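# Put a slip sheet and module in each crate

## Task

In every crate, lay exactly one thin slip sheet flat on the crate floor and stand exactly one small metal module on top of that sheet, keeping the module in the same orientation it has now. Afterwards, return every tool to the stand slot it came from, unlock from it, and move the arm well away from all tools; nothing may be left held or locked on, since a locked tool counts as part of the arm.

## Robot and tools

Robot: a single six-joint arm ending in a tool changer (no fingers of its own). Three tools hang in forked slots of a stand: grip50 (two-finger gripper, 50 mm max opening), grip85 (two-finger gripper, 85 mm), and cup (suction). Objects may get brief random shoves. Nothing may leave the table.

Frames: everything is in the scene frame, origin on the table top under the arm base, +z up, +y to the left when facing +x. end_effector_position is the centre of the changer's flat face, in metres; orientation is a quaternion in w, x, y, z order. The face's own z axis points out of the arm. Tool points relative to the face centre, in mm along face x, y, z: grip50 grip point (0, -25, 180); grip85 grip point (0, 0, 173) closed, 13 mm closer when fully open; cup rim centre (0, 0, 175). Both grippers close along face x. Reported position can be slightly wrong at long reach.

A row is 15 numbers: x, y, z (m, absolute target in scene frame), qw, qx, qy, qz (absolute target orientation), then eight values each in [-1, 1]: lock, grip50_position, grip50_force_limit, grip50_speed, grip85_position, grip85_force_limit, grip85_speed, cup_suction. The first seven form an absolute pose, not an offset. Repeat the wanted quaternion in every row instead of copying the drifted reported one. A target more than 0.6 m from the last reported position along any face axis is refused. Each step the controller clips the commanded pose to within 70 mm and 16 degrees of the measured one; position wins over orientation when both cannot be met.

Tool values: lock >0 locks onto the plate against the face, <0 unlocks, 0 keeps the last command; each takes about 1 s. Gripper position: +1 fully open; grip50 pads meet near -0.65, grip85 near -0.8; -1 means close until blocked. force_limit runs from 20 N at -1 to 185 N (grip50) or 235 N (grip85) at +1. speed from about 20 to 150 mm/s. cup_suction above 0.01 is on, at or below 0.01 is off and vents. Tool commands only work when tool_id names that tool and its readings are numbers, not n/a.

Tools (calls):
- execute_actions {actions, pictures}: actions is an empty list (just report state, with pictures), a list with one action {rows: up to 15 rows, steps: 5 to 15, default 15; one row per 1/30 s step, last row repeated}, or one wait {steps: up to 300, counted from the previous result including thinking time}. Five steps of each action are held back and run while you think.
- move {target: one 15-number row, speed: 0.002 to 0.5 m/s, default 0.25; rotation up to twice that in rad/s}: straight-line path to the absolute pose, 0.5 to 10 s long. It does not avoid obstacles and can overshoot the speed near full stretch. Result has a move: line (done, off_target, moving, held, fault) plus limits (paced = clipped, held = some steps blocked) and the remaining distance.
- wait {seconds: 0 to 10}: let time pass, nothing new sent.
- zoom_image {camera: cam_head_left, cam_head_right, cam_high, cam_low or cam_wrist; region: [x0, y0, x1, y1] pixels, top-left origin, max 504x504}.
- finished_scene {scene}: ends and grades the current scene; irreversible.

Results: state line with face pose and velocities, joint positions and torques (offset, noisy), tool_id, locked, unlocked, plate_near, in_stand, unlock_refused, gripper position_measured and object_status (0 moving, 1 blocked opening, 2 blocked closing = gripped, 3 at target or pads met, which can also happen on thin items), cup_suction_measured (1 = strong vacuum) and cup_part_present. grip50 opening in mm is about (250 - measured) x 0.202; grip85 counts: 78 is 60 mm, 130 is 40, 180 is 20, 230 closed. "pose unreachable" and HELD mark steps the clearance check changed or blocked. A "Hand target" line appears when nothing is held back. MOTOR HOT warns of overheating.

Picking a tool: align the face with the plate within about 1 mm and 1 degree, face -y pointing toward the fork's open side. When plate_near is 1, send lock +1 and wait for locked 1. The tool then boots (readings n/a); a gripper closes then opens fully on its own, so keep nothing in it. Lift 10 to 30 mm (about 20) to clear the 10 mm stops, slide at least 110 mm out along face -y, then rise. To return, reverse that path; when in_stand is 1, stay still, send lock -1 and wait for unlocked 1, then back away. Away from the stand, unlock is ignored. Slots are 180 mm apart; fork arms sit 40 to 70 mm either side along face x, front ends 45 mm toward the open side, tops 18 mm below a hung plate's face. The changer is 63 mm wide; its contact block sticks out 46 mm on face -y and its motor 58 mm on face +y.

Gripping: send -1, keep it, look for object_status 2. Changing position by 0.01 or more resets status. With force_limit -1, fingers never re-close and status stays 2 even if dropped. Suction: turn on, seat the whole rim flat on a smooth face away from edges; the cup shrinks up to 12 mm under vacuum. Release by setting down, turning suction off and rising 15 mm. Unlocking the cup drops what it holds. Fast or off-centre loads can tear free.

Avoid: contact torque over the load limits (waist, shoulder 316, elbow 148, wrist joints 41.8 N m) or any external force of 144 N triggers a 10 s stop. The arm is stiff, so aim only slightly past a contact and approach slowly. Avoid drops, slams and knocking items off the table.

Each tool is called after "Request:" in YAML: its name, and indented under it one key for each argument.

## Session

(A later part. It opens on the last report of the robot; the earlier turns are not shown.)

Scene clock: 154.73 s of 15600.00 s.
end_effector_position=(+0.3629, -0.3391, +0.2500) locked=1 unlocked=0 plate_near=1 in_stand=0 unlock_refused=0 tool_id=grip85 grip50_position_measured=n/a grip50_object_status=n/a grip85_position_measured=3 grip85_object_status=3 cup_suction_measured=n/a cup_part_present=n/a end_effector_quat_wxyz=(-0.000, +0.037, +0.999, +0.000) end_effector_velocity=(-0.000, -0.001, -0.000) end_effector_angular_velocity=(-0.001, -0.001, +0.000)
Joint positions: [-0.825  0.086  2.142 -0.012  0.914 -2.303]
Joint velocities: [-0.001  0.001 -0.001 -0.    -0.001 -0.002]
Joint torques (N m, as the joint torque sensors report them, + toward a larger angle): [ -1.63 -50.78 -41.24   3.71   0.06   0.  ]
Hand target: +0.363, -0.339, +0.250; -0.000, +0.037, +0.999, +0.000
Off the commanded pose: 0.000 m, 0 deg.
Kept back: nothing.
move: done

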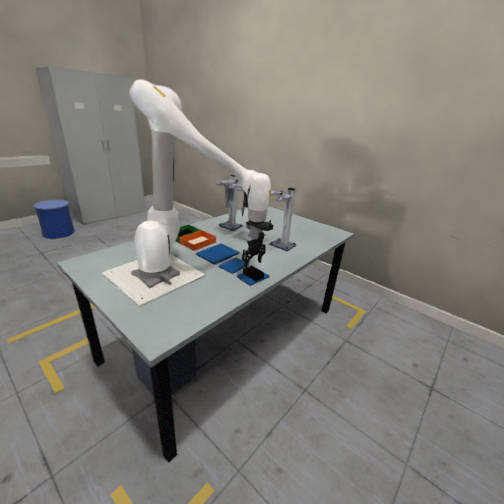

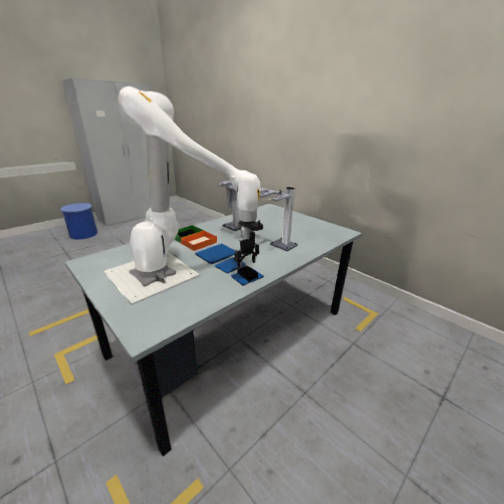

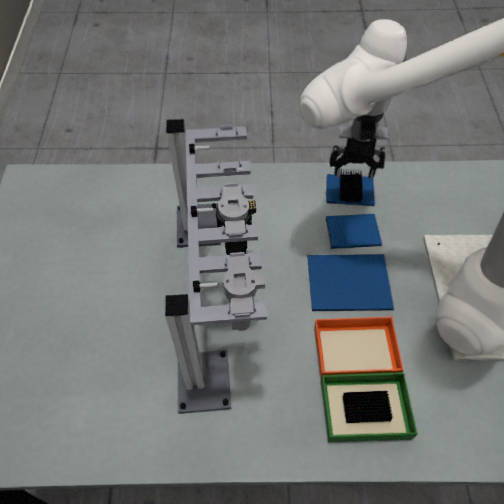

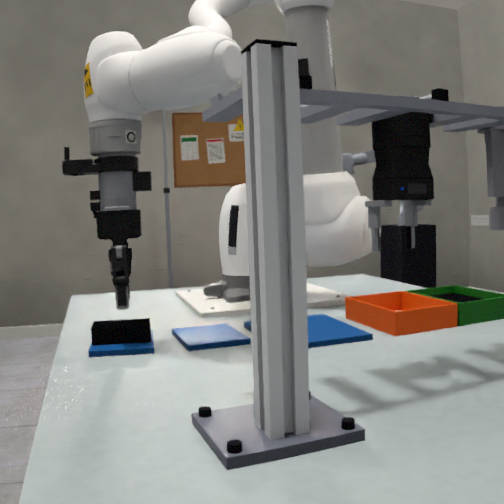

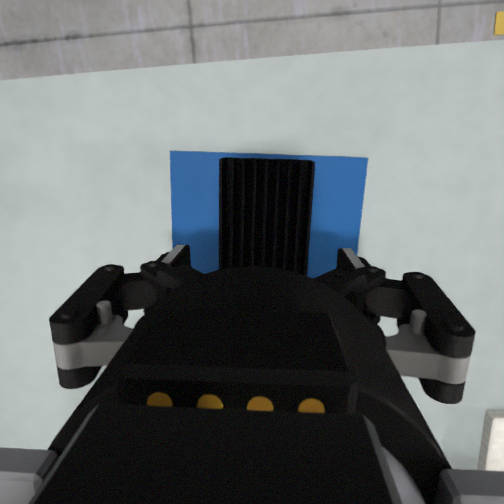

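Request:
move:
  target: [0.3630,-0.3392,0.2028,0,0.0366,0.9993,0,0,0,0,0,0.65,-0.2,0.5,0]
  speed: 0.12

Request:
move:
  target: [0.3630,-0.3392,0.2028,0,0.0366,0.9993,0,0,0,0,0,-1,-0.2,0.2,0]
  speed: 0.05

Scene clock: 155.87 s of 15600.00 s.
end_effector_position=(+0.3630, -0.3391, +0.2029) locked=1 unlocked=0 plate_near=1 in_stand=0 unlock_refused=0 tool_id=grip85 grip50_position_measured=n/a grip50_object_status=n/a grip85_position_measured=47 grip85_object_status=3 cup_suction_measured=n/a cup_part_present=n/a end_effector_quat_wxyz=(+0.000, +0.037, +0.999, +0.000) end_effector_velocity=(+0.000, -0.000, -0.002) end_effector_angular_velocity=(-0.000, +0.000, +0.000)
Joint positions: [-0.826  0.146  2.183 -0.013  0.813 -2.302]
Joint velocities: [-0.     0.003  0.001 -0.    -0.003 -0.   ]
Joint torques (N m, as the joint torque sensors report them, + toward a larger angle): [ -3.06 -53.52 -38.42   3.36   0.14  -0.03]
Hand target: +0.363, -0.339, +0.203; +0.000, +0.037, +0.999, +0.000
Off the commanded pose: 0.000 m, 0 deg.
Kept back: nothing.
move: done

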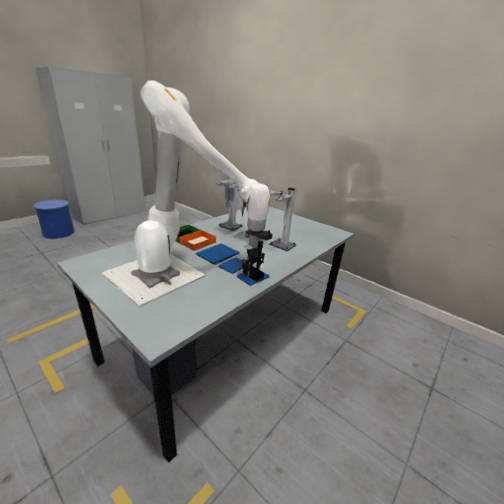

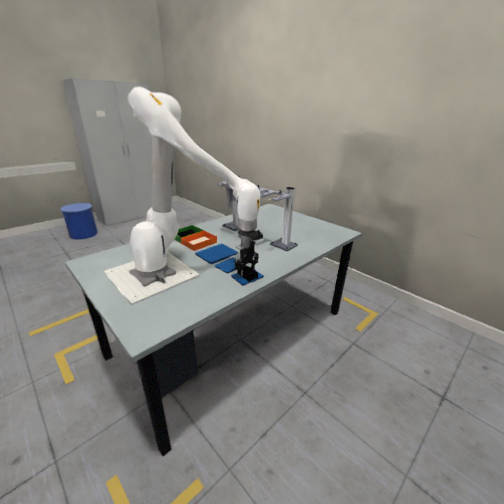

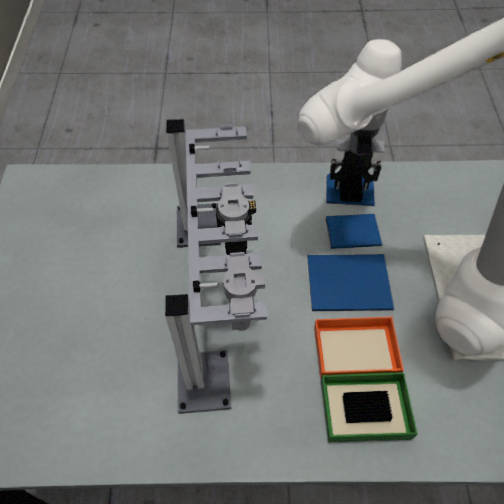

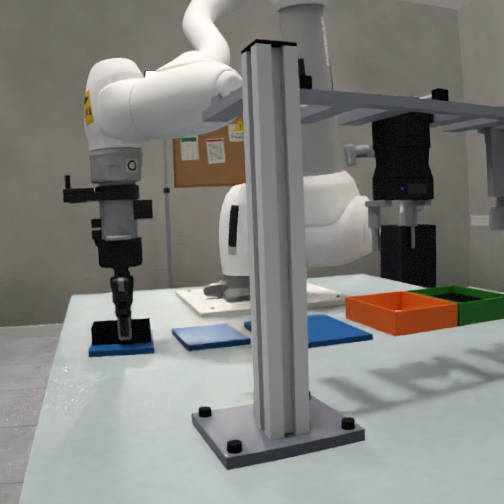

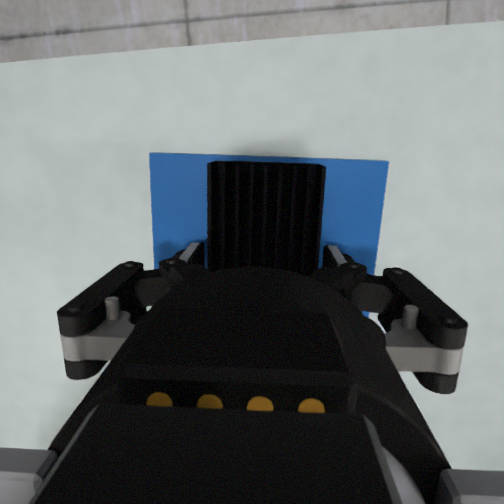

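Scene clock: 156.57 s of 15600.00 s.
end_effector_position=(+0.3630, -0.3392, +0.2029) locked=1 unlocked=0 plate_near=1 in_stand=0 unlock_refused=0 tool_id=grip85 grip50_position_measured=n/a grip50_object_status=n/a grip85_position_measured=80 grip85_object_status=2 cup_suction_measured=n/a cup_part_present=n/a end_effector_quat_wxyz=(+0.000, +0.037, +0.999, -0.000) end_effector_velocity=(+0.000, +0.000, -0.000) end_effector_angular_velocity=(+0.001, +0.001, -0.000)
Joint positions: [-0.826  0.146  2.183 -0.013  0.812 -2.302]
Joint velocities: [ 0.     0.001 -0.     0.     0.001  0.   ]
Joint torques (N m, as the joint torque sensors report them, + toward a larger angle): [ -4.98 -30.39 -22.04   2.62  -1.81  -0.01]
Hand target: +0.363, -0.339, +0.203; +0.000, +0.037, +0.999, +0.000
Off the commanded pose: 0.000 m, 0 deg.
Kept back: nothing.
move: done

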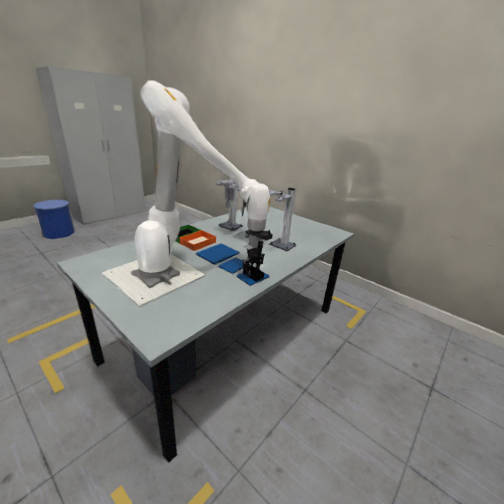

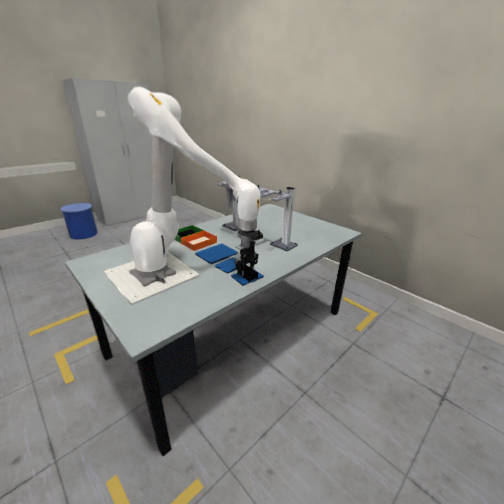

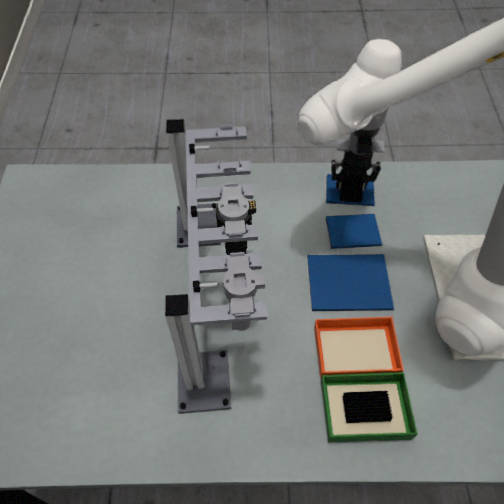

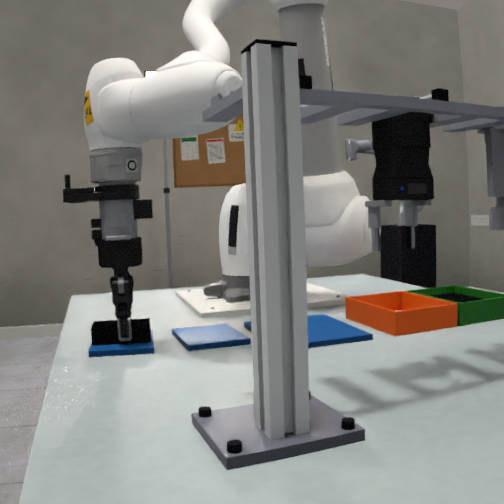

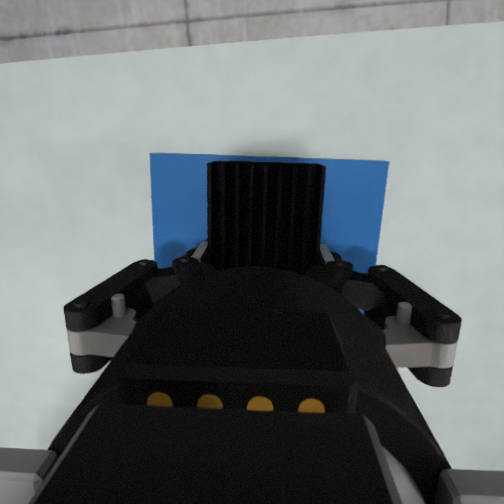

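Request:
move:
  target: [0.3630,-0.3392,0.265,0,0.0366,0.9993,0,0,0,0,0,-1,-0.2,0.2,0]
  speed: 0.13

Request:
move:
  target: [0.4120,0.1710,0.262,0,0.6896,0.7242,0,0,0,0,0,-1,-0.2,0.2,0]
  speed: 0.35

Scene clock: 157.67 s of 15600.00 s.
end_effector_position=(+0.3630, -0.3393, +0.2649) locked=1 unlocked=0 plate_near=1 in_stand=0 unlock_refused=0 tool_id=grip85 grip50_position_measured=n/a grip50_object_status=n/a grip85_position_measured=81 grip85_object_status=2 cup_suction_measured=n/a cup_part_present=n/a end_effector_quat_wxyz=(-0.000, +0.037, +0.999, -0.000) end_effector_velocity=(+0.000, -0.000, +0.001) end_effector_angular_velocity=(-0.001, -0.001, -0.000)
Joint positions: [-0.825  0.07   2.127 -0.012  0.945 -2.303]
Joint velocities: [ 0.    -0.002 -0.001  0.     0.002  0.   ]
Joint torques (N m, as the joint torque sensors report them, + toward a larger angle): [ -3.22 -50.76 -43.35   3.75   0.34  -0.03]
Hand target: +0.363, -0.339, +0.265; -0.000, +0.037, +0.999, -0.000
Off the commanded pose: 0.000 m, 0 deg.
Kept back: nothing.
move: done

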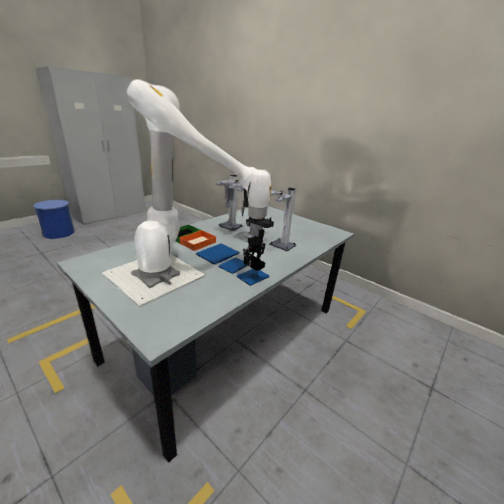

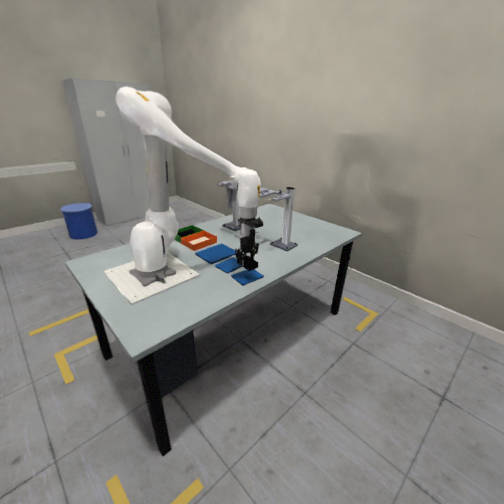

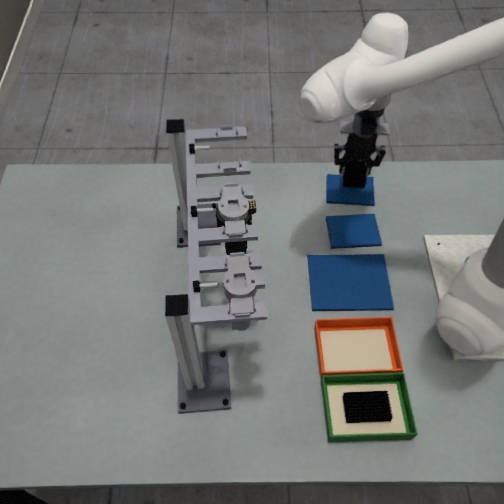

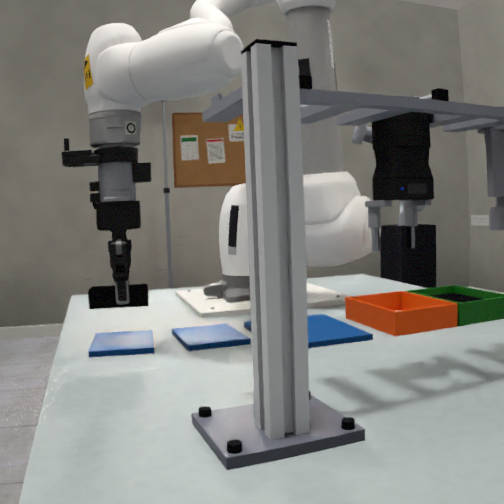

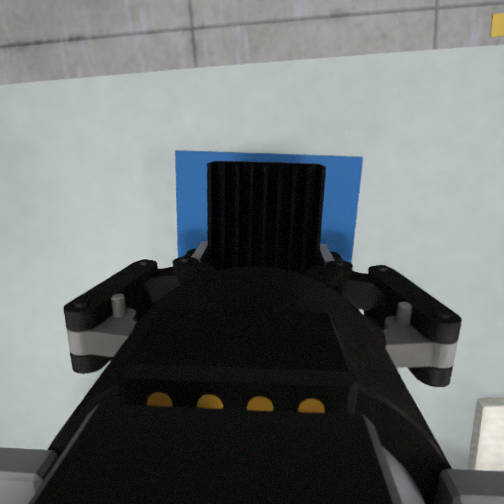

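Scene clock: 160.27 s of 15600.00 s.
end_effector_position=(+0.4130, +0.1715, +0.2621) locked=1 unlocked=0 plate_near=1 in_stand=0 unlock_refused=0 tool_id=grip85 grip50_position_measured=n/a grip50_object_status=n/a grip85_position_measured=81 grip85_object_status=2 cup_suction_measured=n/a cup_part_present=n/a end_effector_quat_wxyz=(+0.000, +0.690, +0.724, +0.001) end_effector_velocity=(+0.000, +0.001, -0.000) end_effector_angular_velocity=(-0.004, -0.000, -0.004)
Joint positions: [ 0.308  0.004  2.211 -0.005  0.934  0.274]
Joint velocities: [ 0.003  0.002 -0.001 -0.004  0.001  0.01 ]
Joint torques (N m, as the joint torque sensors report them, + toward a larger angle): [ -3.67 -40.87 -43.02   3.46  -0.02   0.28]
Hand target: +0.413, +0.172, +0.262; +0.000, +0.690, +0.724, +0.001
Off the commanded pose: 0.001 m, 0 deg.
Kept back: nothing.
move: done

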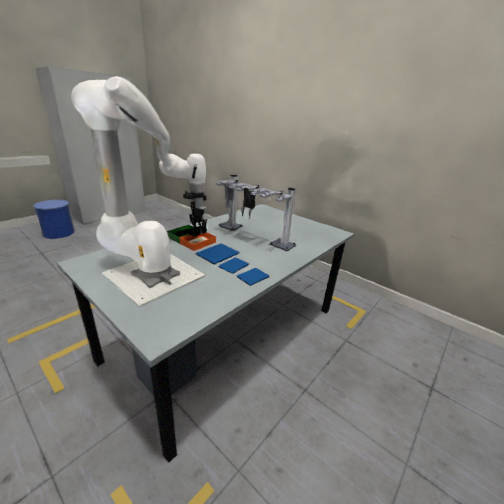

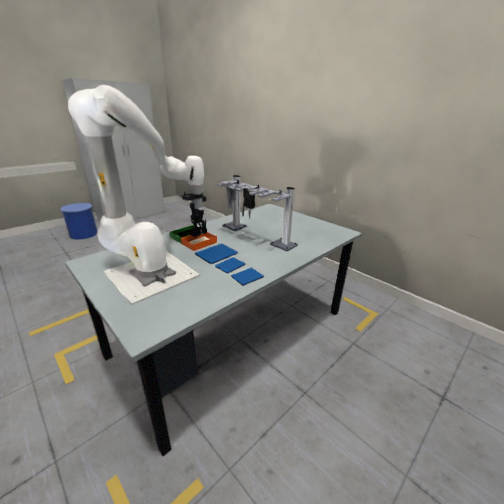

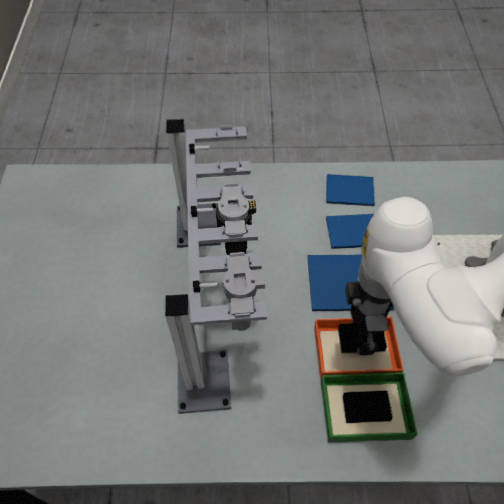

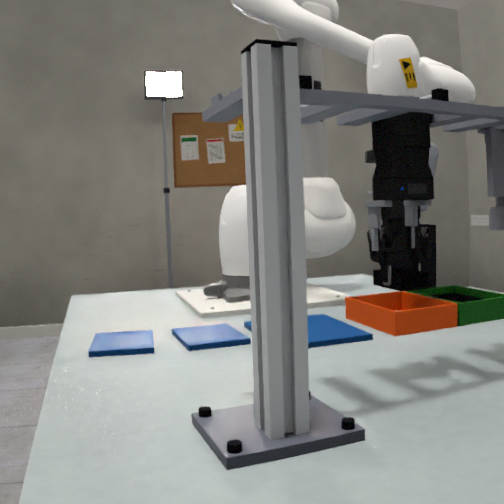

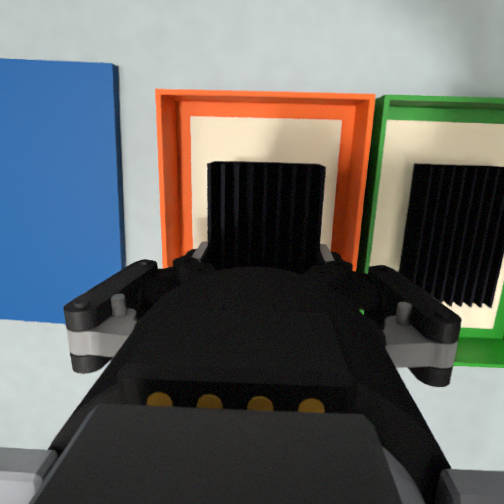

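Request:
move:
  target: [0.4155,0.1697,0.205,0,0.6896,0.7242,0,0,0,0,0,-1,-0.2,0.2,0]
  speed: 0.1

Request:
zoom_image:
  camera: "cam_wrist"
  region: [100, 60, 440, 300]

Scene clock: 161.70 s of 15600.00 s.
end_effector_position=(+0.4154, +0.1697, +0.2050) locked=1 unlocked=0 plate_near=1 in_stand=0 unlock_refused=0 tool_id=grip85 grip50_position_measured=n/a grip50_object_status=n/a grip85_position_measured=81 grip85_object_status=2 cup_suction_measured=n/a cup_part_present=n/a end_effector_quat_wxyz=(-0.000, +0.690, +0.724, +0.000) end_effector_velocity=(+0.000, -0.000, -0.002) end_effector_angular_velocity=(-0.000, +0.001, -0.001)
Joint positions: [ 0.301  0.082  2.262 -0.005  0.806  0.269]
Joint velocities: [-0.     0.003  0.001 -0.    -0.003  0.001]
Joint torques (N m, as the joint torque sensors report them, + toward a larger angle): [ -3.93 -46.29 -38.24   3.35   0.03   0.05]
Hand target: +0.415, +0.170, +0.205; -0.000, +0.690, +0.724, +0.000
Off the commanded pose: 0.000 m, 0 deg.
Kept back: nothing.
move: done

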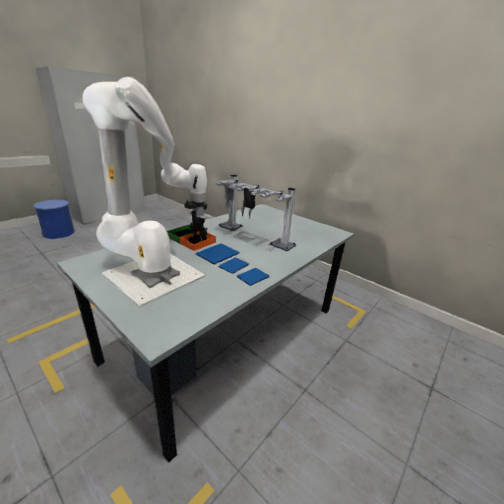

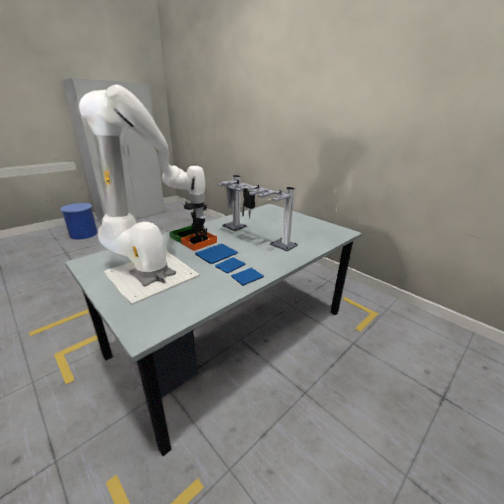

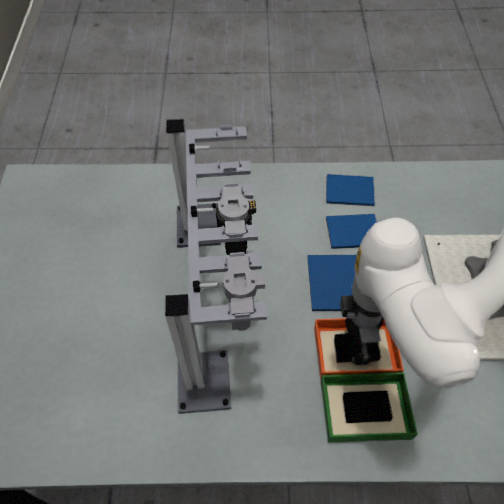

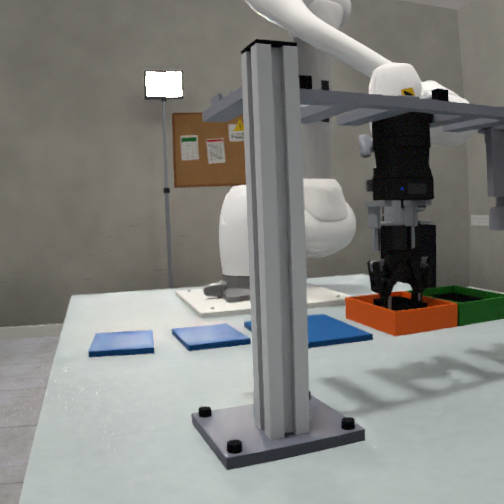

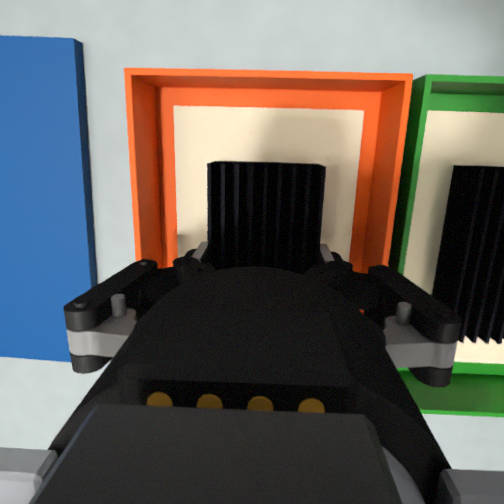

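Region (100, 60, 440, 300) of cam_wrist's 504x504 image, scaled by 1.482, with more detail than that image has; it fills the top 356 rows of this view, and the rest is white.

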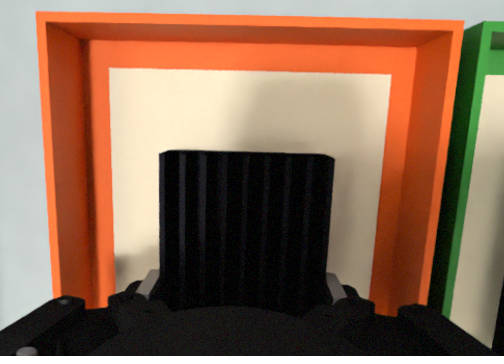

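Request:
move:
  target: [0.4155,0.1697,0.2003,0,0.6896,0.7242,0,0,0,0,0,-1,-0.2,0.2,0]
  speed: 0.02

Request:
execute_actions:
  actions:
    - {"rows": [[0.4155,0.1697,0.1999,0,0.6896,0.7242,0,0,0,0,0,-1,-0.2,0.2,0],[0.4155,0.1697,0.1999,0,0.6896,0.7242,0,0,0,0,0,-1,-0.2,0.2,0],[0.4155,0.1697,0.1995,0,0.6896,0.7242,0,0,0,0,0,-1,-0.2,0.2,0],[0.4155,0.1697,0.1995,0,0.6896,0.7242,0,0,0,0,0,-1,-0.2,0.2,0],[0.4155,0.1697,0.1991,0,0.6896,0.7242,0,0,0,0,0,-1,-0.2,0.2,0]], "steps": 13}

Scene clock: 162.83 s of 15600.00 s.
end_effector_position=(+0.4155, +0.1697, +0.2003) locked=1 unlocked=0 plate_near=1 in_stand=0 unlock_refused=0 tool_id=grip85 grip50_position_measured=n/a grip50_object_status=n/a grip85_position_measured=81 grip85_object_status=2 cup_suction_measured=n/a cup_part_present=n/a end_effector_quat_wxyz=(-0.000, +0.690, +0.724, +0.000) end_effector_velocity=(-0.000, -0.000, +0.000) end_effector_angular_velocity=(+0.000, -0.001, -0.000)
Joint positions: [ 0.301  0.089  2.266 -0.005  0.795  0.269]
Joint velocities: [-0.    -0.001  0.001 -0.    -0.001  0.   ]
Joint torques (N m, as the joint torque sensors report them, + toward a larger angle): [ -3.67 -47.18 -38.05   3.37  -0.15  -0.01]
Hand target: +0.415, +0.170, +0.200; -0.000, +0.690, +0.724, +0.000
Off the commanded pose: 0.000 m, 0 deg.
Kept back: nothing.
move: done

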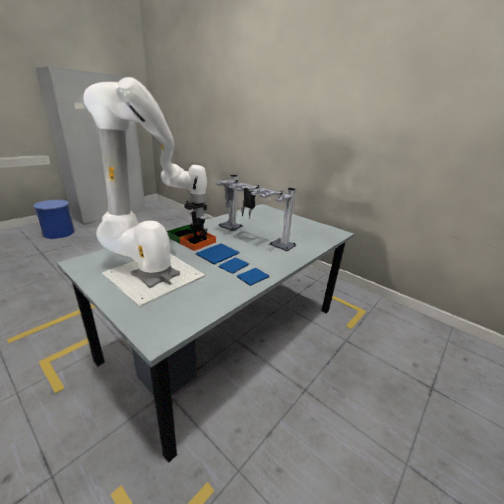

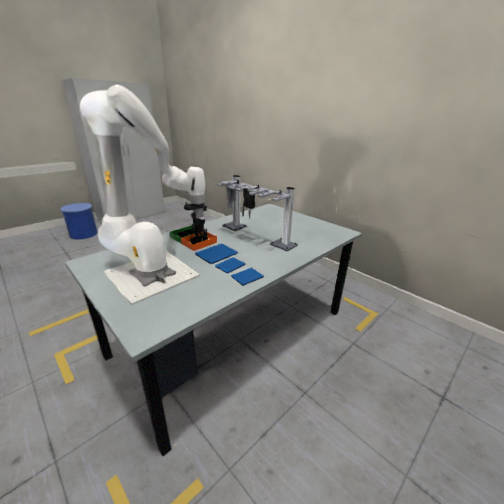

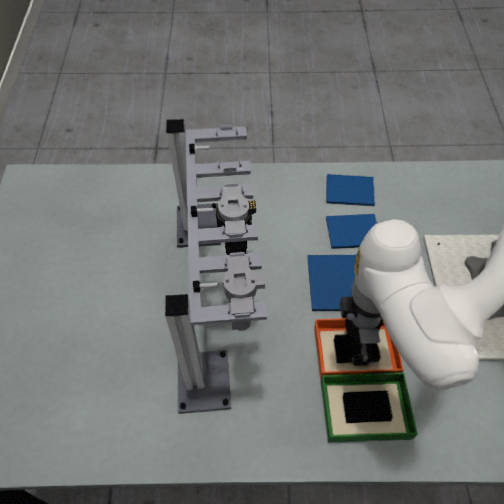

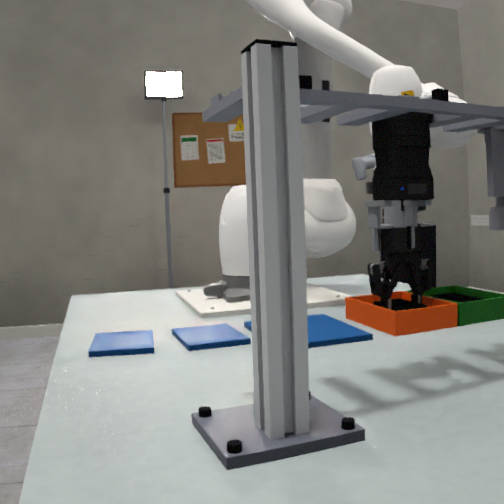

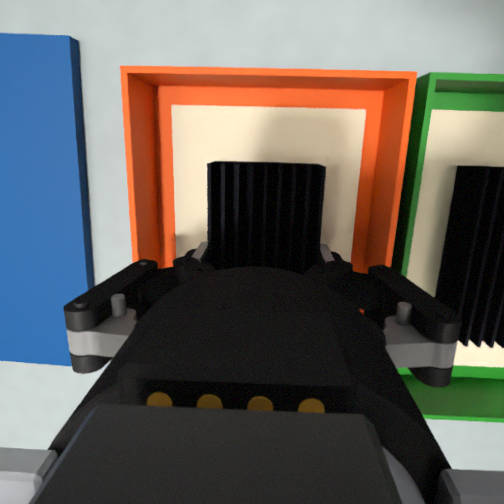

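Scene clock: 163.10 s of 15600.00 s.
end_effector_position=(+0.4155, +0.1697, +0.1992) locked=1 unlocked=0 plate_near=1 in_stand=0 unlock_refused=0 tool_id=grip85 grip50_position_measured=n/a grip50_object_status=n/a grip85_position_measured=81 grip85_object_status=2 cup_suction_measured=n/a cup_part_present=n/a end_effector_quat_wxyz=(-0.000, +0.690, +0.724, -0.000) end_effector_velocity=(+0.000, -0.000, -0.002) end_effector_angular_velocity=(-0.000, +0.000, -0.001)
Joint positions: [ 0.301  0.091  2.267 -0.005  0.793  0.269]
Joint velocities: [-0.     0.003  0.002  0.    -0.004  0.   ]
Joint torques (N m, as the joint torque sensors report them, + toward a larger angle): [ -3.36 -45.39 -38.16   3.41   0.24   0.1 ]
Steps of this call (steps 1 to 8: the first 8 steps of this action). Readings (end_effector_position | what the end effector reports):
1: (+0.4155, +0.1697, +0.2003) | locked=1 unlocked=0 plate_near=1 in_stand=0 unlock_refused=0 tool_id=grip85 grip50_position_measured=n/a grip50_object_status=n/a grip85_position_measured=81 grip85_object_status=2 cup_suction_measured=n/a cup_part_present=n/a
2: (+0.4155, +0.1697, +0.2002) | locked=1 unlocked=0 plate_near=1 in_stand=0 unlock_refused=0 tool_id=grip85 grip50_position_measured=n/a grip50_object_status=n/a grip85_position_measured=81 grip85_object_status=2 cup_suction_measured=n/a cup_part_present=n/a
4: (+0.4155, +0.1697, +0.1999) | locked=1 unlocked=0 plate_near=1 in_stand=0 unlock_refused=0 tool_id=grip85 grip50_position_measured=n/a grip50_object_status=n/a grip85_position_measured=81 grip85_object_status=2 cup_suction_measured=n/a cup_part_present=n/a
8: the state above

Request:
execute_actions:
  actions:
    - {"rows": [[0.4155,0.1697,0.1987,0,0.6896,0.7242,0,0,0,0,0,-1,-0.2,0.2,0],[0.4155,0.1697,0.1987,0,0.6896,0.7242,0,0,0,0,0,-1,-0.2,0.2,0],[0.4155,0.1697,0.1984,0,0.6896,0.7242,0,0,0,0,0,-1,-0.2,0.2,0]], "steps": 12}

Request:
execute_actions:
  actions:
    - {"rows": [[0.4155,0.1697,0.1981,0,0.6896,0.7242,0,0,0,0,0,-1,-0.2,0.2,0],[0.4155,0.1697,0.1981,0,0.6896,0.7242,0,0,0,0,0,-1,-0.2,0.2,0],[0.4155,0.1697,0.1978,0,0.6896,0.7242,0,0,0,0,0,-1,-0.2,0.2,0]], "steps": 12}

Scene clock: 164.30 s of 15600.00 s.
end_effector_position=(+0.4155, +0.1697, +0.1985) locked=1 unlocked=0 plate_near=1 in_stand=0 unlock_refused=0 tool_id=grip85 grip50_position_measured=n/a grip50_object_status=n/a grip85_position_measured=81 grip85_object_status=2 cup_suction_measured=n/a cup_part_present=n/a end_effector_quat_wxyz=(-0.000, +0.690, +0.724, -0.000) end_effector_velocity=(+0.000, -0.000, -0.001) end_effector_angular_velocity=(+0.000, -0.001, -0.000)
Joint positions: [ 0.301  0.092  2.267 -0.005  0.791  0.269]
Joint velocities: [-0.     0.002  0.001  0.    -0.004  0.   ]
Joint torques (N m, as the joint torque sensors report them, + toward a larger angle): [ -3.04 -46.52 -38.58   3.28   0.12  -0.02]
Off your previous action's commanded pose: 0.000 m, 0 deg at its last step (step 5 of this call).
Steps of this call (steps 1 to 5: the last 5 steps of your previous action; steps 6 to 29: nothing new was sent; steps 30 to 36: the first 7 steps of this action). Readings (end_effector_position | what the end effector reports):
30: (+0.4155, +0.1697, +0.1991) | locked=1 unlocked=0 plate_near=1 in_stand=0 unlock_refused=0 tool_id=grip85 grip50_position_measured=n/a grip50_object_status=n/a grip85_position_measured=81 grip85_object_status=2 cup_suction_measured=n/a cup_part_present=n/a
31: (+0.4155, +0.1697, +0.1990) | locked=1 unlocked=0 plate_near=1 in_stand=0 unlock_refused=0 tool_id=grip85 grip50_position_measured=n/a grip50_object_status=n/a grip85_position_measured=81 grip85_object_status=2 cup_suction_measured=n/a cup_part_present=n/a
33: (+0.4155, +0.1697, +0.1987) | locked=1 unlocked=0 plate_near=1 in_stand=0 unlock_refused=0 tool_id=grip85 grip50_position_measured=n/a grip50_object_status=n/a grip85_position_measured=81 grip85_object_status=2 cup_suction_measured=n/a cup_part_present=n/a
36: the state above

Scene clock: 164.70 s of 15600.00 s.
end_effector_position=(+0.4155, +0.1697, +0.1980) locked=1 unlocked=0 plate_near=1 in_stand=0 unlock_refused=0 tool_id=grip85 grip50_position_measured=n/a grip50_object_status=n/a grip85_position_measured=81 grip85_object_status=2 cup_suction_measured=n/a cup_part_present=n/a end_effector_quat_wxyz=(+0.000, +0.690, +0.724, +0.000) end_effector_velocity=(-0.000, -0.000, -0.001) end_effector_angular_velocity=(+0.000, -0.000, +0.000)
Joint positions: [ 0.301  0.093  2.268 -0.005  0.79   0.269]
Joint velocities: [ 0.     0.001  0.001 -0.    -0.003  0.   ]
Joint torques (N m, as the joint torque sensors report them, + toward a larger angle): [ -4.32 -34.05 -30.92   3.32  -1.93  -0.04]
Off your previous action's commanded pose: 0.000 m, 0 deg at its last step (step 5 of this call).
Steps of this call (steps 1 to 5: the last 5 steps of your previous action; steps 6 to 12: the first 7 steps of this action). Readings (end_effector_position | what the end effector reports):
6: (+0.4155, +0.1697, +0.1984) | locked=1 unlocked=0 plate_near=1 in_stand=0 unlock_refused=0 tool_id=grip85 grip50_position_measured=n/a grip50_object_status=n/a grip85_position_measured=81 grip85_object_status=2 cup_suction_measured=n/a cup_part_present=n/a
7: (+0.4155, +0.1697, +0.1983) | locked=1 unlocked=0 plate_near=1 in_stand=0 unlock_refused=0 tool_id=grip85 grip50_position_measured=n/a grip50_object_status=n/a grip85_position_measured=81 grip85_object_status=2 cup_suction_measured=n/a cup_part_present=n/a
9: (+0.4155, +0.1697, +0.1981) | locked=1 unlocked=0 plate_near=1 in_stand=0 unlock_refused=0 tool_id=grip85 grip50_position_measured=n/a grip50_object_status=n/a grip85_position_measured=81 grip85_object_status=2 cup_suction_measured=n/a cup_part_present=n/a
12: the state above

Contact at ≈0.1981. Release.

Request:
execute_actions:
  actions:
    - {"rows": [[0.4155,0.1697,0.1982,0,0.6896,0.7242,0,0,0,0,0,0.65,-0.2,0.0,0]], "steps": 15}

Request:
execute_actions:
  actions:
    - {"steps": 14}

Scene clock: 165.20 s of 15600.00 s.
end_effector_position=(+0.4155, +0.1697, +0.1981) locked=1 unlocked=0 plate_near=1 in_stand=0 unlock_refused=0 tool_id=grip85 grip50_position_measured=n/a grip50_object_status=n/a grip85_position_measured=48 grip85_object_status=0 cup_suction_measured=n/a cup_part_present=n/a end_effector_quat_wxyz=(-0.000, +0.690, +0.724, -0.000) end_effector_velocity=(+0.000, +0.000, +0.000) end_effector_angular_velocity=(+0.001, -0.001, -0.000)
Joint positions: [ 0.301  0.092  2.268 -0.005  0.79   0.269]
Joint velocities: [ 0.    -0.001 -0.     0.    -0.001  0.   ]
Joint torques (N m, as the joint torque sensors report them, + toward a larger angle): [ -2.96 -44.57 -37.32   3.45  -0.11  -0.02]
Off your previous action's commanded pose: 0.000 m, 0 deg at its last step (step 5 of this call).
Steps of this call (steps 1 to 5: the last 5 steps of your previous action; steps 6 to 15: the first 10 steps of this action). Readings (end_effector_position | what the end effector reports):
6: (+0.4155, +0.1697, +0.1979) | locked=1 unlocked=0 plate_near=1 in_stand=0 unlock_refused=0 tool_id=grip85 grip50_position_measured=n/a grip50_object_status=n/a grip85_position_measured=81 grip85_object_status=0 cup_suction_measured=n/a cup_part_present=n/a
7: (+0.4154, +0.1697, +0.1978) | locked=1 unlocked=0 plate_near=1 in_stand=0 unlock_refused=0 tool_id=grip85 grip50_position_measured=n/a grip50_object_status=n/a grip85_position_measured=79 grip85_object_status=0 cup_suction_measured=n/a cup_part_present=n/a
9: (+0.4154, +0.1697, +0.1978) | locked=1 unlocked=0 plate_near=1 in_stand=0 unlock_refused=0 tool_id=grip85 grip50_position_measured=n/a grip50_object_status=n/a grip85_position_measured=68 grip85_object_status=0 cup_suction_measured=n/a cup_part_present=n/a
13: (+0.4155, +0.1697, +0.1981) | locked=1 unlocked=0 plate_near=1 in_stand=0 unlock_refused=0 tool_id=grip85 grip50_position_measured=n/a grip50_object_status=n/a grip85_position_measured=49 grip85_object_status=0 cup_suction_measured=n/a cup_part_present=n/a
15: the state above

Scene clock: 165.67 s of 15600.00 s.
end_effector_position=(+0.4155, +0.1697, +0.1982) locked=1 unlocked=0 plate_near=1 in_stand=0 unlock_refused=0 tool_id=grip85 grip50_position_measured=n/a grip50_object_status=n/a grip85_position_measured=48 grip85_object_status=3 cup_suction_measured=n/a cup_part_present=n/a end_effector_quat_wxyz=(+0.000, +0.690, +0.724, -0.000) end_effector_velocity=(+0.000, +0.000, -0.000) end_effector_angular_velocity=(+0.000, -0.001, +0.000)
Joint positions: [ 0.301  0.092  2.268 -0.005  0.79   0.269]
Joint velocities: [ 0.     0.001  0.    -0.    -0.002 -0.   ]
Joint torques (N m, as the joint torque sensors report them, + toward a larger angle): [ -2.92 -44.83 -37.54   3.31   0.    -0.03]
Hand target: +0.416, +0.170, +0.198; +0.000, +0.690, +0.724, -0.000
Off the commanded pose: 0.000 m, 0 deg.
Kept back: nothing.
Steps of this call (steps 1 to 5: the last 5 steps of your previous action; steps 6 to 14: nothing new was sent). Readings (end_effector_position | what the end effector reports):
1: (+0.4155, +0.1697, +0.1981) | locked=1 unlocked=0 plate_near=1 in_stand=0 unlock_refused=0 tool_id=grip85 grip50_position_measured=n/a grip50_object_status=n/a grip85_position_measured=48 grip85_object_status=0 cup_suction_measured=n/a cup_part_present=n/a
2: (+0.4155, +0.1697, +0.1982) | locked=1 unlocked=0 plate_near=1 in_stand=0 unlock_refused=0 tool_id=grip85 grip50_position_measured=n/a grip50_object_status=n/a grip85_position_measured=48 grip85_object_status=0 cup_suction_measured=n/a cup_part_present=n/a
4: (+0.4155, +0.1697, +0.1982) | locked=1 unlocked=0 plate_near=1 in_stand=0 unlock_refused=0 tool_id=grip85 grip50_position_measured=n/a grip50_object_status=n/a grip85_position_measured=48 grip85_object_status=0 cup_suction_measured=n/a cup_part_present=n/a
8: (+0.4155, +0.1697, +0.1982) | locked=1 unlocked=0 plate_near=1 in_stand=0 unlock_refused=0 tool_id=grip85 grip50_position_measured=n/a grip50_object_status=n/a grip85_position_measured=48 grip85_object_status=3 cup_suction_measured=n/a cup_part_present=n/a
14: the state above

Request:
move:
  target: [0.4155,0.1697,0.255,0,0.6896,0.7242,0,0,0,0,0,0.65,-0.2,0.0,0]
  speed: 0.15

Request:
move:
  target: [0.5840,-0.1857,0.3808,0,0.6782,0.7349,0,0,0,0,0,1,-0.2,0.5,0]
  speed: 0.35

Scene clock: 166.73 s of 15600.00 s.
end_effector_position=(+0.4156, +0.1697, +0.2549) locked=1 unlocked=0 plate_near=1 in_stand=0 unlock_refused=0 tool_id=grip85 grip50_position_measured=n/a grip50_object_status=n/a grip85_position_measured=48 grip85_object_status=3 cup_suction_measured=n/a cup_part_present=n/a end_effector_quat_wxyz=(+0.000, +0.690, +0.724, -0.000) end_effector_velocity=(+0.000, +0.000, +0.001) end_effector_angular_velocity=(+0.000, -0.001, -0.001)
Joint positions: [ 0.302  0.016  2.215 -0.005  0.92   0.269]
Joint velocities: [-0.    -0.001 -0.001 -0.     0.002  0.   ]
Joint torques (N m, as the joint torque sensors report them, + toward a larger angle): [ -4.1  -41.25 -41.85   3.55   0.    -0.06]
Hand target: +0.416, +0.170, +0.255; +0.000, +0.690, +0.724, -0.000
Off the commanded pose: 0.000 m, 0 deg.
Kept back: nothing.
move: done

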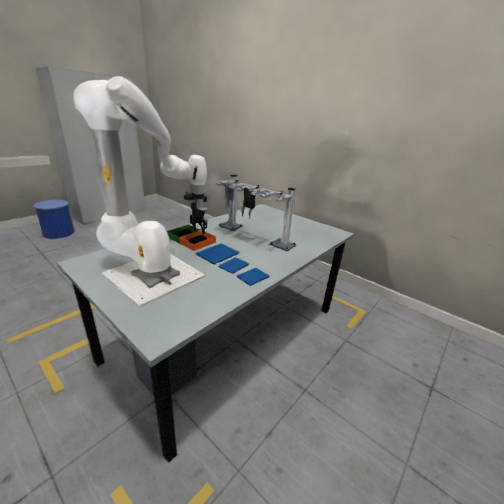

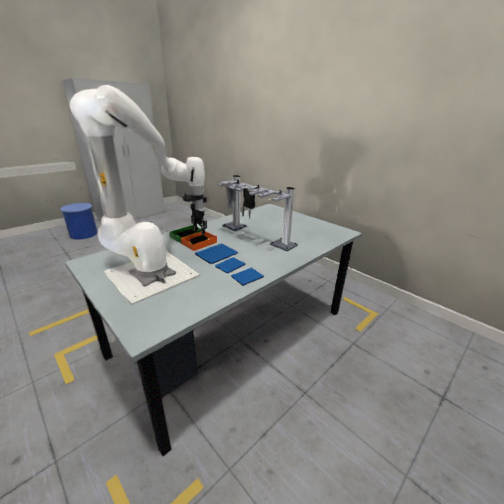

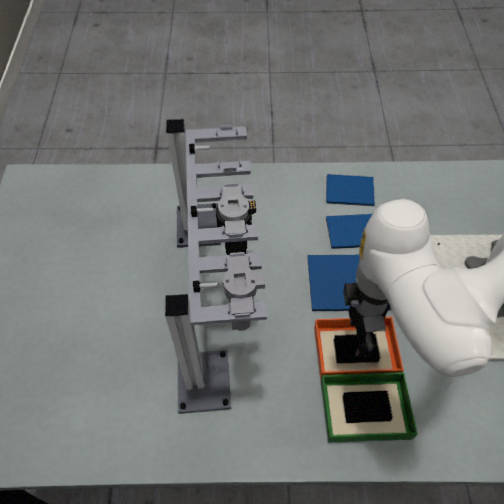

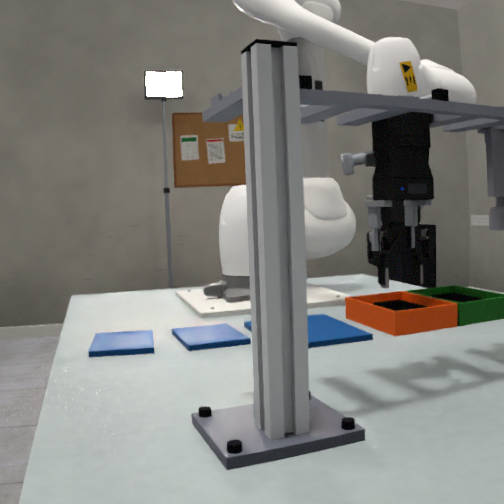

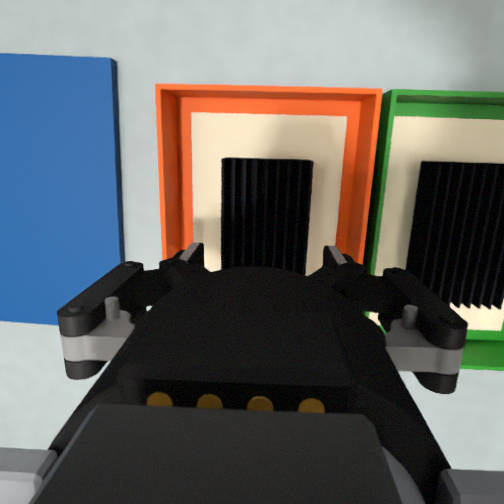

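Scene clock: 168.47 s of 15600.00 s.
end_effector_position=(+0.5835, -0.1864, +0.3806) locked=1 unlocked=0 plate_near=1 in_stand=0 unlock_refused=0 tool_id=grip85 grip50_position_measured=n/a grip50_object_status=n/a grip85_position_measured=3 grip85_object_status=3 cup_suction_measured=n/a cup_part_present=n/a end_effector_quat_wxyz=(-0.000, +0.678, +0.735, -0.000) end_effector_velocity=(+0.001, -0.001, -0.000) end_effector_angular_velocity=(+0.000, +0.000, -0.000)
Joint positions: [-0.37   0.155  1.798 -0.01   1.194 -0.434]
Joint velocities: [-0.001  0.002 -0.001  0.     0.    -0.001]
Joint torques (N m, as the joint torque sensors report them, + toward a larger angle): [ -1.74 -64.82 -49.6    4.27  -0.16  -0.26]
Hand target: +0.584, -0.186, +0.381; -0.000, +0.678, +0.735, -0.000
Off the commanded pose: 0.001 m, 0 deg.
Kept back: nothing.
move: done

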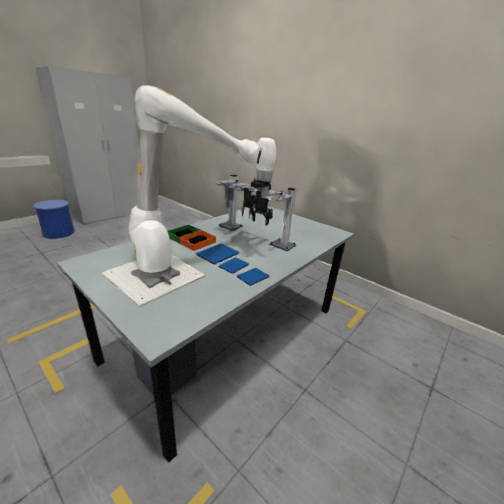

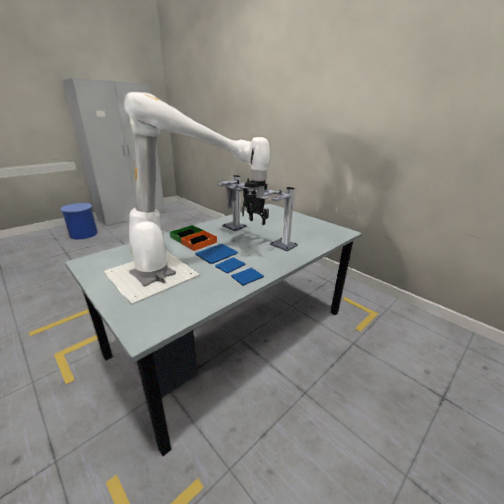

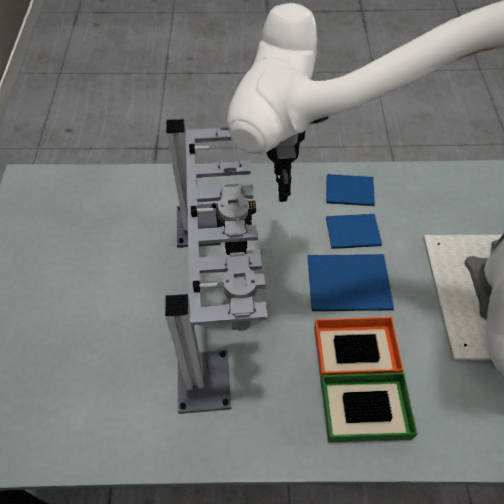

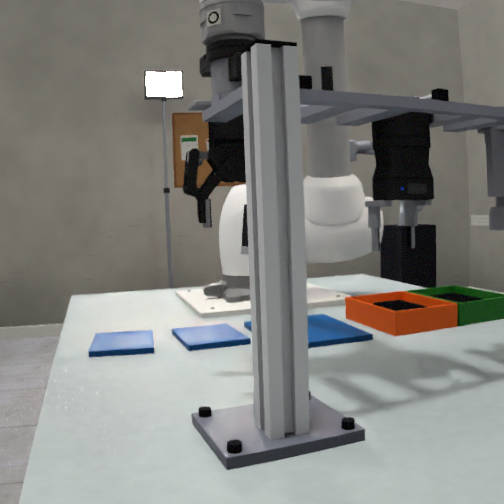

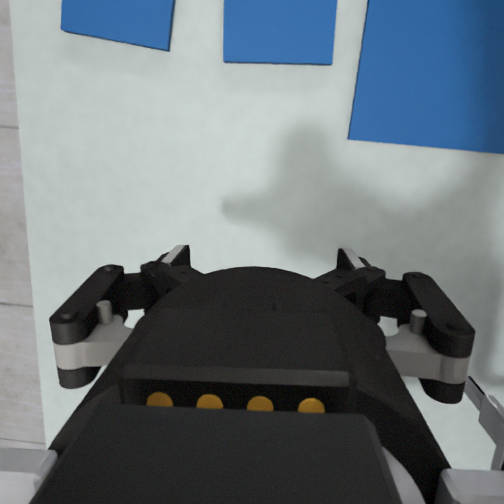

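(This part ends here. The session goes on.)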